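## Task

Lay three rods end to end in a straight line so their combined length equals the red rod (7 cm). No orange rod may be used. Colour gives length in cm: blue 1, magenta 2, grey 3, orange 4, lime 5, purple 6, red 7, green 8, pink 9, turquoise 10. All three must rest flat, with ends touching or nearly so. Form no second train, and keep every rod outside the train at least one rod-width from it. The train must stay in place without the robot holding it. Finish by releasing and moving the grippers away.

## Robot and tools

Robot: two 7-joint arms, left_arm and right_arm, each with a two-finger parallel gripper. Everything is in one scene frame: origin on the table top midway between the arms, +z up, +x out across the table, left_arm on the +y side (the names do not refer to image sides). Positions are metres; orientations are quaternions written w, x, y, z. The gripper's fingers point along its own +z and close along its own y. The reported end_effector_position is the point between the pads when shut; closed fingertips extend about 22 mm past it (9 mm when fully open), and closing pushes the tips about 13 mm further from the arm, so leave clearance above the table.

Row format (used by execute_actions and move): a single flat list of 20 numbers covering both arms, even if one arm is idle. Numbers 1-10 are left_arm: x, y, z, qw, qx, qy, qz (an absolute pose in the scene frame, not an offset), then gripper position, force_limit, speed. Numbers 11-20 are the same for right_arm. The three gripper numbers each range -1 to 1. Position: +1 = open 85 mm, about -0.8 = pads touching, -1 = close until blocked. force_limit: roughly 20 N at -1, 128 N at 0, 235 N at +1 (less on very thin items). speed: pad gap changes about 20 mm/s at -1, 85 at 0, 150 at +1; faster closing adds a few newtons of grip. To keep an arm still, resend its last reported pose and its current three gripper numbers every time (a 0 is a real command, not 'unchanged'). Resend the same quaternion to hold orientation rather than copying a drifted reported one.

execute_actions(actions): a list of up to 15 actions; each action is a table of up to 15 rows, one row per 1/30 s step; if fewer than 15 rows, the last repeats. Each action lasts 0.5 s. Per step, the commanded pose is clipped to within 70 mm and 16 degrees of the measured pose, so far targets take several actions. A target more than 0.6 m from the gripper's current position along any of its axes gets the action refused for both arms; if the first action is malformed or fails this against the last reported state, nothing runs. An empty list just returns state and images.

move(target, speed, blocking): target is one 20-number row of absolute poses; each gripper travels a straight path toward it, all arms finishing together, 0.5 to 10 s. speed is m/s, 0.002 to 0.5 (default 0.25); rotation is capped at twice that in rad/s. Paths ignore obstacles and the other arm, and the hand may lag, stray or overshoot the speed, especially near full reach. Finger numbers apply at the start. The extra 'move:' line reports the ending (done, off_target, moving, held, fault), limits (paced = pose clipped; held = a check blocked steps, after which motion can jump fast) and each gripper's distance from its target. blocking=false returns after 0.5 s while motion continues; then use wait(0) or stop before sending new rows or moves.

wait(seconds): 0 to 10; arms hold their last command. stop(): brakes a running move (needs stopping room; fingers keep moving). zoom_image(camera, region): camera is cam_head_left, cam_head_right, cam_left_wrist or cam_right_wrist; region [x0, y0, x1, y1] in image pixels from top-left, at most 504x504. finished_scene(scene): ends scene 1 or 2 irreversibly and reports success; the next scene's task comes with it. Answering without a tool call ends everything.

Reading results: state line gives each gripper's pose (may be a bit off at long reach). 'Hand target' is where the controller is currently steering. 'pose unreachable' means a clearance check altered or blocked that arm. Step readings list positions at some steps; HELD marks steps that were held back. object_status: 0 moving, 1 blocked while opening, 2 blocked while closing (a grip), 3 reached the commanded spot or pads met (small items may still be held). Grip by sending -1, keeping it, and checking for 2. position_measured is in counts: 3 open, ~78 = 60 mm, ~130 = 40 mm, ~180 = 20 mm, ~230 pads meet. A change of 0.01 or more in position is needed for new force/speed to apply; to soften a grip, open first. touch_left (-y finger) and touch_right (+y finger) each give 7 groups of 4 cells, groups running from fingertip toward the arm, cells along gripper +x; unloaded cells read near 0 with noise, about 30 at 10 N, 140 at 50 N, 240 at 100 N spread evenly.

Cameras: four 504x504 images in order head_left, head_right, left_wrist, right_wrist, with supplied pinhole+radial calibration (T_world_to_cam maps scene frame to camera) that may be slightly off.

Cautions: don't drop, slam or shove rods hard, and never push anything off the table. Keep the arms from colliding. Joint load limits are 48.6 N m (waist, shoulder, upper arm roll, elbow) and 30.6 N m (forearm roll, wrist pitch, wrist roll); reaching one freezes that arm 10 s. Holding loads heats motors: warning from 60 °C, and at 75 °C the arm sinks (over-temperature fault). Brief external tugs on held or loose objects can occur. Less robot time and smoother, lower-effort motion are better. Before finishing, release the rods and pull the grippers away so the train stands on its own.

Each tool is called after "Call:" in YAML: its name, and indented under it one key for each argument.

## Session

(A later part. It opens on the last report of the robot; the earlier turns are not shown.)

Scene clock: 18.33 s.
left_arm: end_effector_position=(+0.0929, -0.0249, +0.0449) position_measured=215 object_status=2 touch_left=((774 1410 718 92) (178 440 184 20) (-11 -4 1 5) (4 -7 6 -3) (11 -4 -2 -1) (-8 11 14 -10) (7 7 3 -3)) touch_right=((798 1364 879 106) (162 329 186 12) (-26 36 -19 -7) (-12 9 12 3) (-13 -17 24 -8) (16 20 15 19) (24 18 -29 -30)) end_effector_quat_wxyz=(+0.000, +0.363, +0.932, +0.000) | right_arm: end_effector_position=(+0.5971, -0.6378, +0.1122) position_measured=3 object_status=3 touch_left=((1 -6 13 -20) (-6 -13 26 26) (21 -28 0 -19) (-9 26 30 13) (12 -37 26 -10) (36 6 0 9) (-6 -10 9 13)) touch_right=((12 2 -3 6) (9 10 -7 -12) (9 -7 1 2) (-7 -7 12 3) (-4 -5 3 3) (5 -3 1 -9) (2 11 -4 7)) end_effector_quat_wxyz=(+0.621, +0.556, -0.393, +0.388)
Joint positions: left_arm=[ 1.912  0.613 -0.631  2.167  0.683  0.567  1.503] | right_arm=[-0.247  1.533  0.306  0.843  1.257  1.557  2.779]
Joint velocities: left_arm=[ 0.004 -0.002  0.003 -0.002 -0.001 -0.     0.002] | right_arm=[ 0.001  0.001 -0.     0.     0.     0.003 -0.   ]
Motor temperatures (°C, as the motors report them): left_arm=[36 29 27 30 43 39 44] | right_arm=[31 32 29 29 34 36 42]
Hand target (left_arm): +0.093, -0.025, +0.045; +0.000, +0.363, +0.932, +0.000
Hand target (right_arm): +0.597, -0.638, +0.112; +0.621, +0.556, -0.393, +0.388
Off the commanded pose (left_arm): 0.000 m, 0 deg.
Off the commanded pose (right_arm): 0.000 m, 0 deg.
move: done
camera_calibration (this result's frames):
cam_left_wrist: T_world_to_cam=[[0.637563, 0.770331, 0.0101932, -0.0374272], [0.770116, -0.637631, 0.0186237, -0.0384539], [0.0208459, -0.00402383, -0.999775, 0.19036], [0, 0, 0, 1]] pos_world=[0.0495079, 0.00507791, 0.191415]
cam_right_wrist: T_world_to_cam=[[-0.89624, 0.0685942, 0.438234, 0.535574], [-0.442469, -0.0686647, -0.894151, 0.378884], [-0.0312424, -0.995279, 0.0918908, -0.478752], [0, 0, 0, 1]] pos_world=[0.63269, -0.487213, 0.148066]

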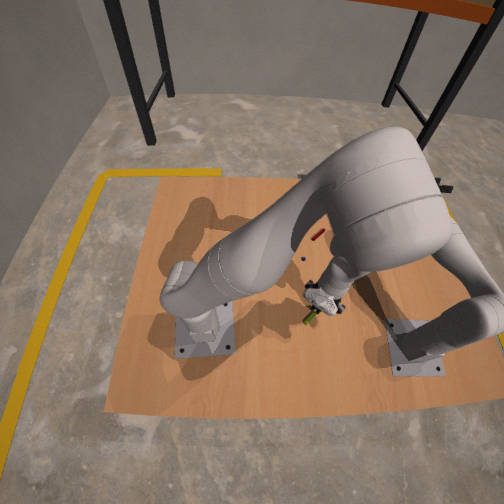

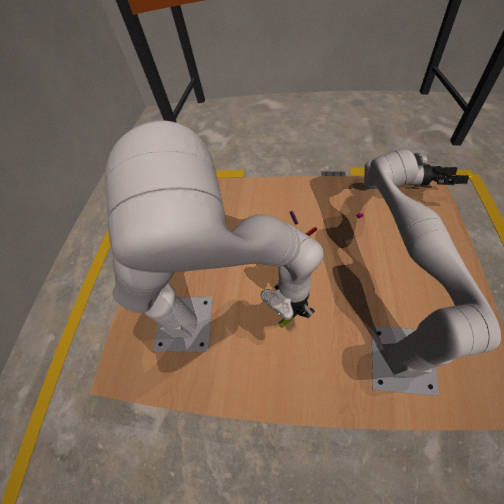

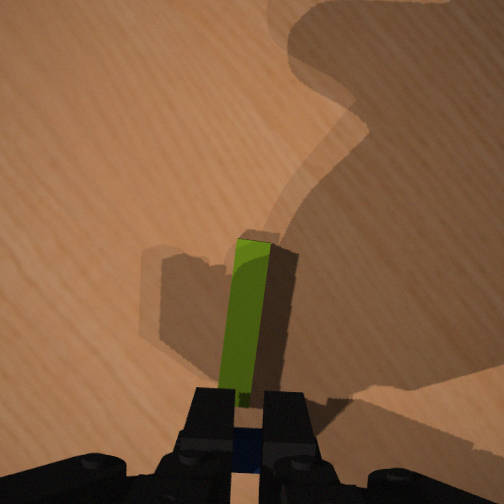

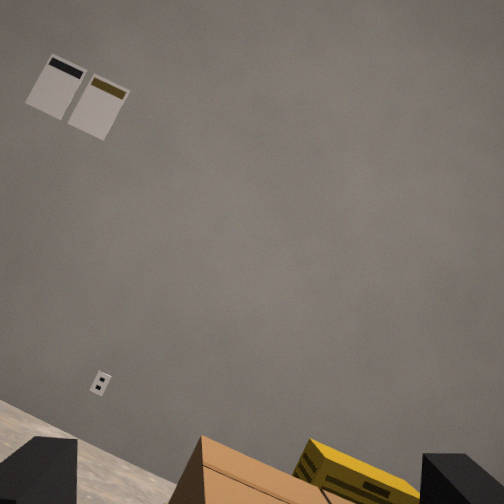

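Call:
move:
  target: [0.20,0.03,0.08,0,1,0,0,-1,0,0, 0.5971,-0.6378,0.1122,0.621,0.556,-0.393,0.388,1,0,0]

Call:
move:
  target: [0.20,0.03,0.027,0,1,0,0,-1,0,0, 0.5971,-0.6378,0.1122,0.621,0.556,-0.393,0.388,1,0,0]
  speed: 0.1

Call:
move:
  target: [0.20,0.03,0.027,0,1,0,0,0,0,0, 0.5971,-0.6378,0.1122,0.621,0.556,-0.393,0.388,1,0,0]

Call:
move:
  target: [0.24,-0.015,0.1,0,1,0,0,0,0,0, 0.5971,-0.6378,0.1122,0.621,0.556,-0.393,0.388,1,0,0]

Scene clock: 23.93 s.
left_arm: end_effector_position=(+0.1995, +0.0291, +0.0800) position_measured=215 object_status=2 touch_left=((766 1421 714 90) (170 422 174 27) (-7 -7 -4 18) (0 -5 0 -4) (7 -1 5 -2) (-3 4 6 -5) (2 3 6 5)) touch_right=((772 1366 887 146) (159 309 230 11) (1 -17 -18 -4) (-18 8 -9 -12) (-3 -1 0 -12) (-11 -3 21 28) (-18 -23 10 20)) end_effector_quat_wxyz=(+0.000, +1.000, -0.001, -0.001) | right_arm: end_effector_position=(+0.5971, -0.6378, +0.1122) position_measured=3 object_status=3 touch_left=((-7 -11 0 25) (-2 -28 9 -9) (-2 5 -34 -16) (9 4 -8 2) (5 -13 11 11) (-25 7 18 -8) (11 -11 13 -1)) touch_right=((6 -3 -6 -3) (1 3 0 -8) (-5 -6 6 -2) (1 -3 5 -1) (4 4 -4 -1) (6 -3 -6 -11) (4 -3 -22 9)) end_effector_quat_wxyz=(+0.621, +0.556, -0.393, +0.388)
Joint positions: left_arm=[ 1.095  0.422 -0.007  2.209  0.008  0.512 -0.587] | right_arm=[-0.247  1.533  0.306  0.843  1.257  1.557  2.779]
Joint velocities: left_arm=[-0.008 -0.001 -0.004 -0.001  0.004  0.    -0.005] | right_arm=[-0.    -0.    -0.    -0.     0.    -0.001  0.   ]
Motor temperatures (°C, as the motors report them): left_arm=[36 29 27 30 43 39 44] | right_arm=[31 32 29 29 34 36 42]
Hand target (left_arm): +0.200, +0.029, +0.080; +0.000, +1.000, -0.001, -0.000
Hand target (right_arm): +0.597, -0.638, +0.112; +0.621, +0.556, -0.393, +0.388
Off the commanded pose (left_arm): 0.001 m, 0 deg.
Off the commanded pose (right_arm): 0.000 m, 0 deg.
move: done
camera_calibration (this result's frames):
cam_left_wrist: T_world_to_cam=[[0.0495739, -0.99872, 0.00999989, 0.0214863], [-0.998587, -0.0493705, 0.0196542, 0.248865], [-0.0191354, -0.0109601, -0.999757, 0.231647], [0, 0, 0, 1]] pos_world=[0.251881, 0.0362842, 0.226485]
cam_right_wrist: T_world_to_cam=[[-0.89624, 0.0685942, 0.438234, 0.535574], [-0.442468, -0.0686646, -0.894152, 0.378884], [-0.0312424, -0.995279, 0.0918907, -0.478752], [0, 0, 0, 1]] pos_world=[0.63269, -0.487214, 0.148066]

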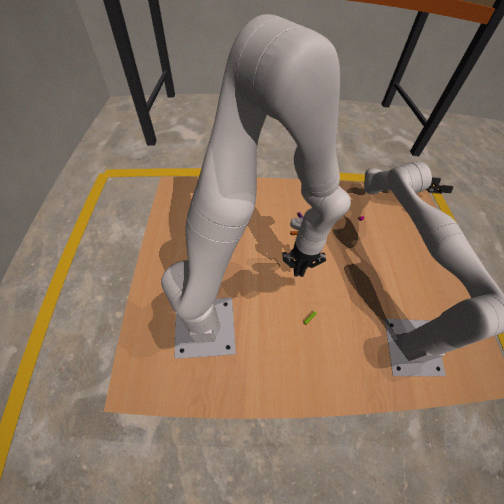

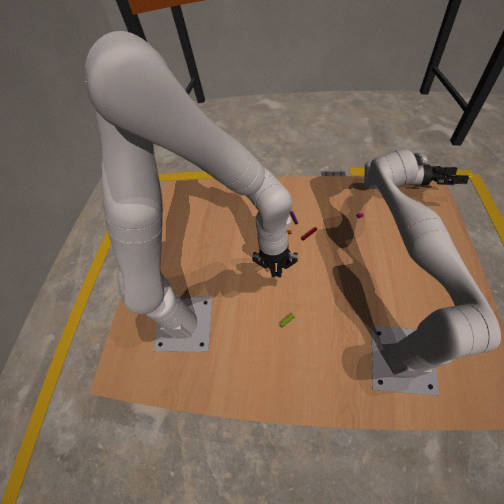

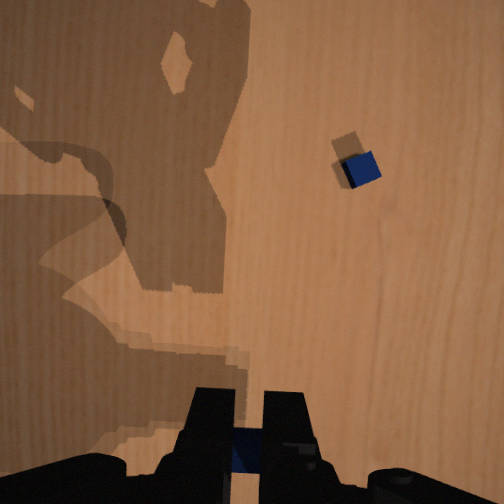

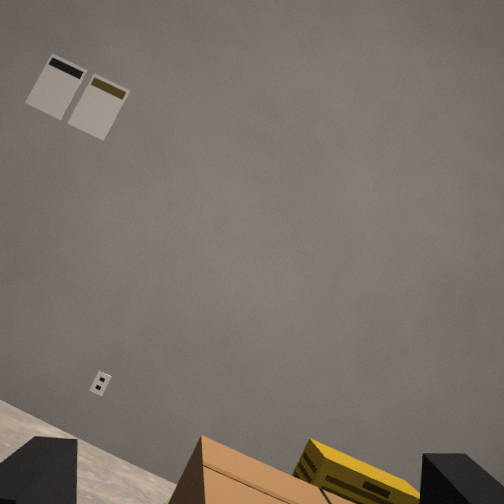

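Scene clock: 24.80 s.
left_arm: end_effector_position=(+0.1999, +0.0299, +0.0274) position_measured=215 object_status=2 touch_left=((762 1413 714 81) (165 434 170 26) (-4 -5 -2 18) (0 16 2 -13) (12 -5 4 -6) (-2 -5 -4 -7) (-6 8 8 10)) touch_right=((782 1369 859 118) (169 316 184 50) (-11 13 -24 -27) (-11 -13 7 10) (11 21 -8 20) (-12 36 -18 42) (-21 -16 14 22)) end_effector_quat_wxyz=(+0.000, +1.000, +0.000, +0.000) | right_arm: end_effector_position=(+0.5971, -0.6378, +0.1122) position_measured=3 object_status=3 touch_left=((-8 -5 2 -2) (8 1 17 8) (1 -6 -19 -9) (5 0 22 1) (-20 -7 -11 -8) (-19 8 -8 -4) (-7 -18 -10 3)) touch_right=((-2 0 -1 4) (-6 10 -7 6) (3 -17 8 5) (1 -6 6 -1) (-7 5 3 15) (9 -12 -1 -1) (2 9 -5 2)) end_effector_quat_wxyz=(+0.621, +0.556, -0.393, +0.388)
Joint positions: left_arm=[ 1.093  0.565 -0.007  2.253  0.014  0.322 -0.592] | right_arm=[-0.247  1.533  0.306  0.843  1.257  1.557  2.779]
Joint velocities: left_arm=[-0.002  0.008 -0.     0.001  0.    -0.    -0.001] | right_arm=[-0.001  0.001  0.001 -0.001 -0.002  0.001 -0.   ]
Motor temperatures (°C, as the motors report them): left_arm=[36 29 27 30 43 39 44] | right_arm=[31 32 29 29 34 36 42]
Hand target (left_arm): +0.200, +0.030, +0.027; +0.000, +1.000, +0.000, -0.000
Hand target (right_arm): +0.597, -0.638, +0.112; +0.621, +0.556, -0.393, +0.388
Off the commanded pose (left_arm): 0.000 m, 0 deg.
Off the commanded pose (right_arm): 0.000 m, 0 deg.
move: done
camera_calibration (this result's frames):
cam_left_wrist: T_world_to_cam=[[0.0515222, -0.998615, 0.0106727, 0.022308], [-0.99851, -0.0513188, 0.01853, 0.250482], [-0.0179566, -0.0116115, -0.999771, 0.178847], [0, 0, 0, 1]] pos_world=[0.252171, 0.0372082, 0.173927]
cam_right_wrist: T_world_to_cam=[[-0.89624, 0.0685942, 0.438234, 0.535574], [-0.442468, -0.0686646, -0.894151, 0.378884], [-0.0312424, -0.995279, 0.0918907, -0.478752], [0, 0, 0, 1]] pos_world=[0.63269, -0.487213, 0.148066]

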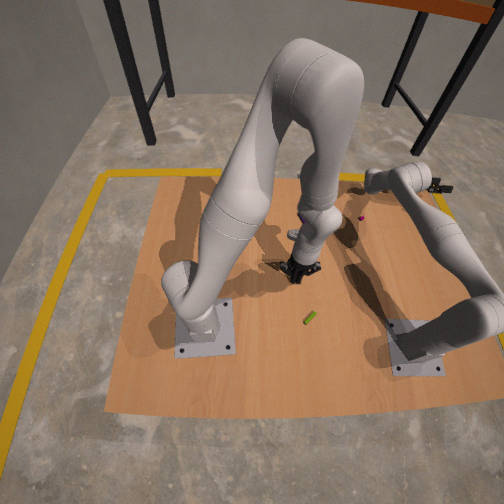

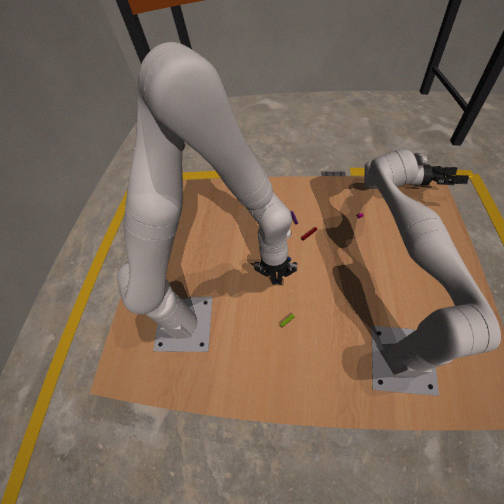

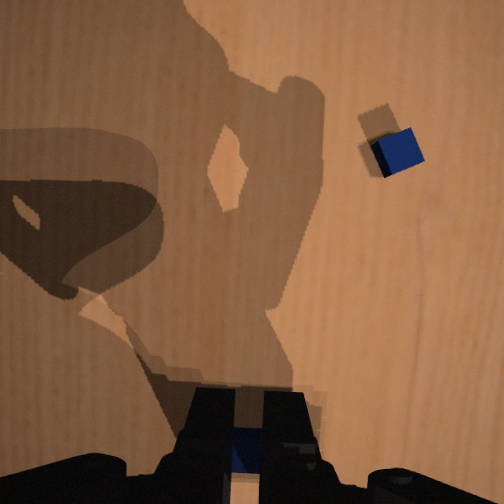

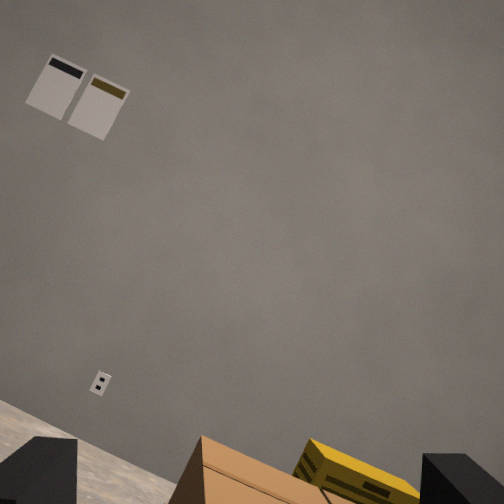

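Scene clock: 25.57 s.
left_arm: end_effector_position=(+0.2000, +0.0300, +0.0270) position_measured=129 object_status=0 touch_left=((11 1 1 -9) (2 0 8 -4) (-6 -7 -6 12) (4 2 7 9) (-2 -12 3 -18) (-4 2 4 2) (-8 -3 -3 10)) touch_right=((4 22 19 -4) (-24 17 -9 21) (-8 -2 -12 -2) (-22 0 43 -4) (-8 -22 -31 17) (-18 -9 -15 -3) (3 -18 -20 -5)) end_effector_quat_wxyz=(+0.000, +1.000, +0.000, +0.000) | right_arm: end_effector_position=(+0.5971, -0.6378, +0.1122) position_measured=3 object_status=3 touch_left=((0 -20 3 -8) (-10 -8 16 1) (-15 -27 -6 -1) (15 2 -9 -4) (27 -1 2 -11) (11 -17 22 -9) (-26 -11 -3 -18)) touch_right=((10 8 -12 -3) (-5 -1 -7 4) (5 -7 4 3) (-7 -5 1 2) (5 -7 14 15) (2 -9 -16 -6) (7 -6 -5 -1)) end_effector_quat_wxyz=(+0.621, +0.556, -0.393, +0.388)
Joint positions: left_arm=[ 1.094  0.567 -0.008  2.253  0.013  0.322 -0.592] | right_arm=[-0.247  1.533  0.306  0.843  1.257  1.557  2.779]
Joint velocities: left_arm=[ 0.001 -0.    -0.     0.001  0.     0.     0.001] | right_arm=[ 0.    -0.    -0.     0.    -0.     0.002 -0.   ]
Motor temperatures (°C, as the motors report them): left_arm=[36 29 27 30 43 39 44] | right_arm=[31 33 29 29 34 36 42]
Hand target (left_arm): +0.200, +0.030, +0.027; -0.000, +1.000, +0.000, +0.000
Hand target (right_arm): +0.597, -0.638, +0.112; +0.621, +0.556, -0.393, +0.388
Off the commanded pose (left_arm): 0.000 m, 0 deg.
Off the commanded pose (right_arm): 0.000 m, 0 deg.
move: done
camera_calibration (this result's frames):
cam_left_wrist: T_world_to_cam=[[0.0515158, -0.998625, 0.00974189, 0.0224559], [-0.998508, -0.0513282, 0.0186194, 0.250555], [-0.0180938, -0.0106866, -0.999779, 0.178433], [0, 0, 0, 1]] pos_world=[0.252253, 0.0371924, 0.17351]
cam_right_wrist: T_world_to_cam=[[-0.89624, 0.0685944, 0.438234, 0.535574], [-0.442469, -0.0686649, -0.894151, 0.378884], [-0.0312425, -0.995279, 0.0918911, -0.478752], [0, 0, 0, 1]] pos_world=[0.63269, -0.487214, 0.148066]

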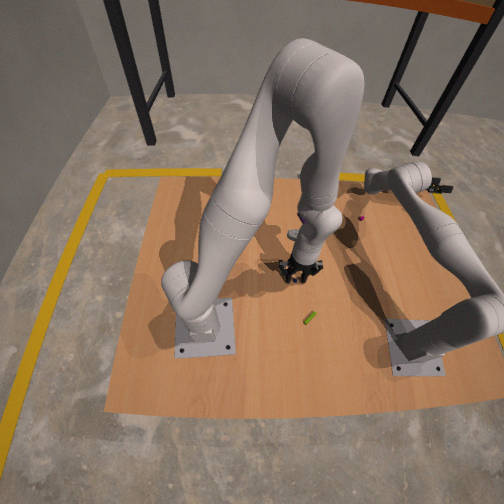

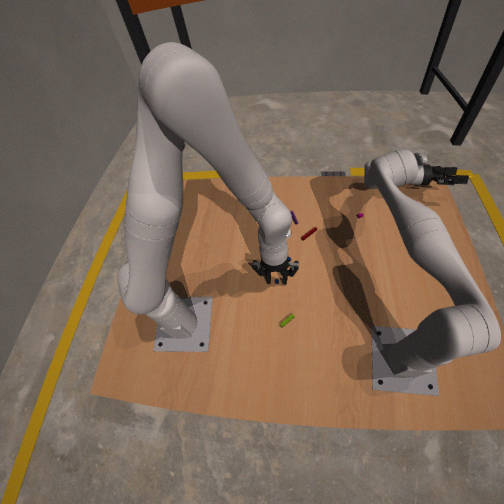

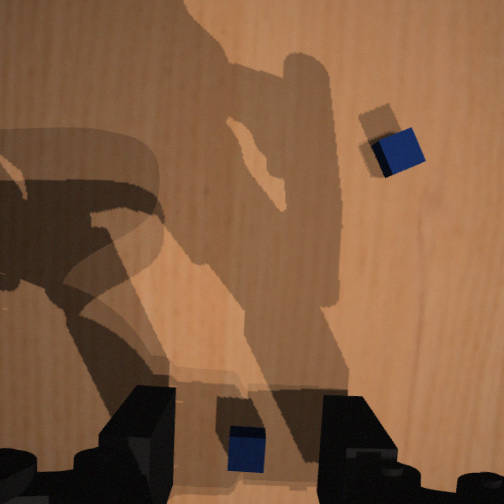

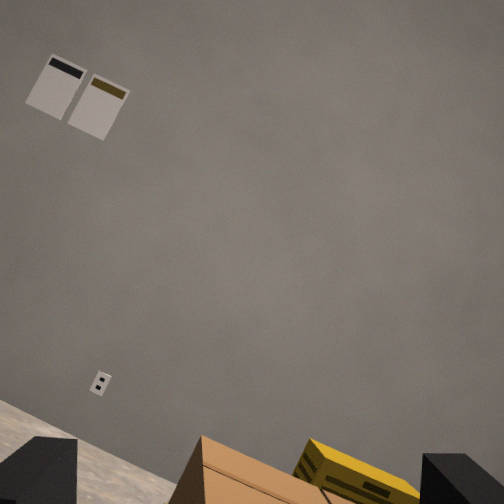

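Scene clock: 26.40 s.
left_arm: end_effector_position=(+0.2400, -0.0153, +0.0996) position_measured=129 object_status=3 touch_left=((-13 -3 -8 -2) (8 3 16 1) (0 -3 1 11) (-3 -6 4 -4) (20 -7 4 -6) (2 4 6 -2) (-1 15 6 1)) touch_right=((0 3 3 -2) (13 -12 4 24) (4 -4 -11 23) (14 -3 17 -15) (-14 -11 9 -21) (0 40 26 6) (23 3 16 -4)) end_effector_quat_wxyz=(-0.000, +1.000, -0.000, +0.000) | right_arm: end_effector_position=(+0.5971, -0.6378, +0.1122) position_measured=3 object_status=3 touch_left=((-15 1 10 3) (3 7 -30 6) (1 -12 -8 -21) (-3 15 0 15) (-16 -13 20 4) (-2 -5 0 24) (-8 -28 3 4)) touch_right=((16 -1 -4 -3) (-3 4 4 -14) (-2 0 9 2) (13 0 13 5) (6 -8 -4 5) (12 -4 -2 -1) (-5 3 -3 5)) end_effector_quat_wxyz=(+0.621, +0.556, -0.393, +0.388)
Joint positions: left_arm=[ 1.07   0.467 -0.005  2.004  0.003  0.671 -0.605] | right_arm=[-0.247  1.533  0.306  0.843  1.257  1.557  2.779]
Joint velocities: left_arm=[ 0.    -0.001 -0.001 -0.001  0.001 -0.     0.   ] | right_arm=[ 0.     0.    -0.     0.001  0.001  0.    -0.   ]
Motor temperatures (°C, as the motors report them): left_arm=[36 29 27 30 43 39 44] | right_arm=[31 33 29 29 34 36 42]
Hand target (left_arm): +0.240, -0.015, +0.100; -0.000, +1.000, +0.000, +0.000
Hand target (right_arm): +0.597, -0.638, +0.112; +0.621, +0.556, -0.393, +0.388
Off the commanded pose (left_arm): 0.001 m, 0 deg.
Off the commanded pose (right_arm): 0.000 m, 0 deg.
move: done
camera_calibration (this result's frames):
cam_left_wrist: T_world_to_cam=[[0.05149, -0.998628, 0.00949488, -0.0255412], [-0.998513, -0.0513087, 0.0184369, 0.286808], [-0.0179244, -0.0104301, -0.999785, 0.251221], [0, 0, 0, 1]] pos_world=[0.292199, -0.0081702, 0.246122]
cam_right_wrist: T_world_to_cam=[[-0.89624, 0.0685943, 0.438234, 0.535574], [-0.442469, -0.0686649, -0.894151, 0.378884], [-0.0312423, -0.995279, 0.091891, -0.478752], [0, 0, 0, 1]] pos_world=[0.63269, -0.487213, 0.148066]

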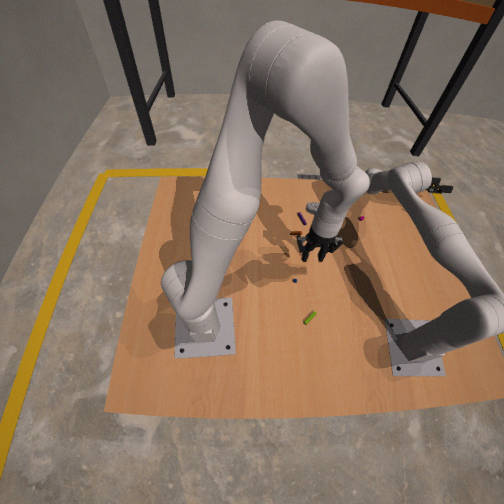

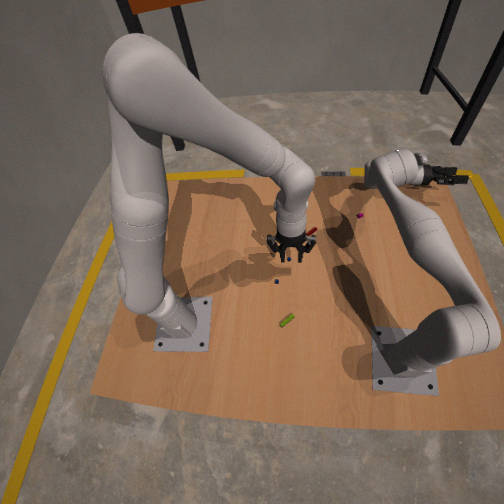

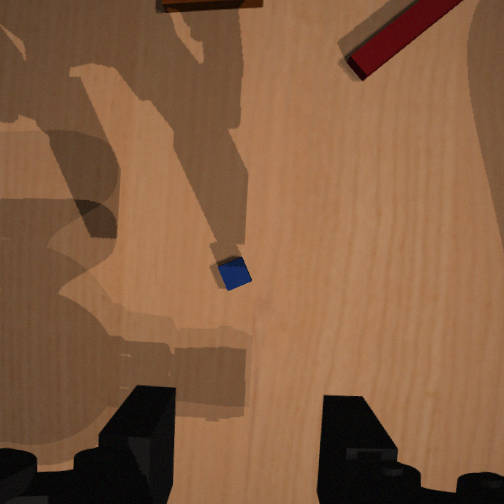

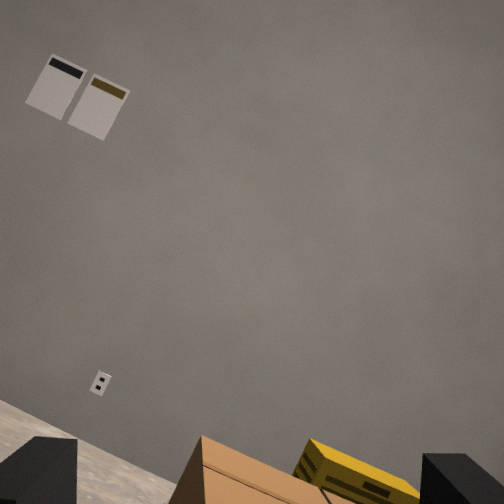

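Call:
move:
  target: [0.283,-0.010,0.06,0,1,0,0,0,0,0, 0.5971,-0.6378,0.1122,0.621,0.556,-0.393,0.388,1,0,0]

Scene clock: 27.27 s.
left_arm: end_effector_position=(+0.2826, -0.0106, +0.0604) position_measured=129 object_status=3 touch_left=((2 -10 2 -5) (1 -7 6 10) (4 -2 -6 4) (4 -10 -1 18) (-6 -3 2 -8) (-3 11 2 -15) (-2 11 12 2)) touch_right=((-16 -5 0 -16) (21 -23 3 27) (10 18 -30 -8) (11 9 -2 25) (-11 -11 -3 -8) (12 16 -7 -22) (14 8 -17 -5)) end_effector_quat_wxyz=(+0.001, +1.000, -0.000, -0.000) | right_arm: end_effector_position=(+0.5971, -0.6378, +0.1122) position_measured=3 object_status=3 touch_left=((0 -16 4 25) (1 -14 -18 -13) (7 -10 -8 -43) (0 18 5 7) (-4 11 1 -8) (7 0 -21 9) (-10 -12 -16 2)) touch_right=((7 11 -2 0) (0 -7 2 -9) (-13 2 7 1) (-8 0 7 12) (9 -9 1 6) (0 -1 -12 2) (0 13 -12 1)) end_effector_quat_wxyz=(+0.621, +0.556, -0.393, +0.388)
Joint positions: left_arm=[ 0.975  0.579 -0.005  1.976  0.006  0.585 -0.702] | right_arm=[-0.247  1.533  0.306  0.843  1.257  1.557  2.779]
Joint velocities: left_arm=[-0.007  0.008 -0.003 -0.001  0.003  0.    -0.004] | right_arm=[-0.001  0.001 -0.     0.001  0.001 -0.001  0.   ]
Motor temperatures (°C, as the motors report them): left_arm=[36 29 27 30 43 39 44] | right_arm=[31 33 29 29 34 36 42]
Hand target (left_arm): +0.283, -0.010, +0.060; +0.000, +1.000, +0.000, -0.000
Hand target (right_arm): +0.597, -0.638, +0.112; +0.621, +0.556, -0.393, +0.388
Off the commanded pose (left_arm): 0.001 m, 0 deg.
Off the commanded pose (right_arm): 0.000 m, 0 deg.
move: done
camera_calibration (this result's frames):
cam_left_wrist: T_world_to_cam=[[0.050787, -0.99865, 0.010947, -0.0225348], [-0.998542, -0.0505745, 0.0188829, 0.330289], [-0.0183037, -0.01189, -0.999762, 0.212896], [0, 0, 0, 1]] pos_world=[0.334848, -0.00326884, 0.206855]
cam_right_wrist: T_world_to_cam=[[-0.89624, 0.0685943, 0.438234, 0.535574], [-0.442468, -0.0686649, -0.894151, 0.378884], [-0.0312424, -0.995279, 0.0918911, -0.478752], [0, 0, 0, 1]] pos_world=[0.63269, -0.487213, 0.148066]

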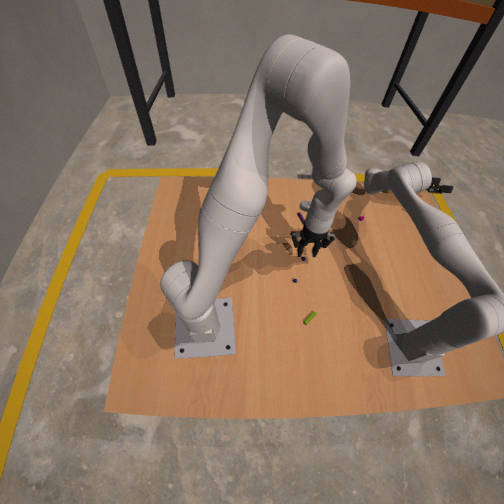

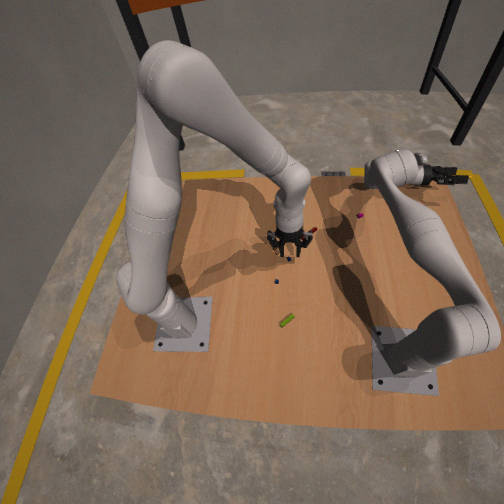

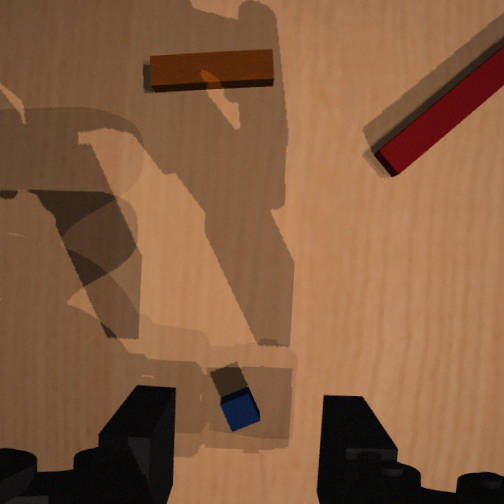

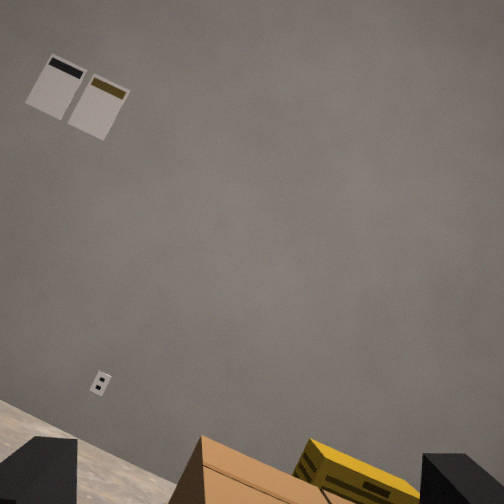

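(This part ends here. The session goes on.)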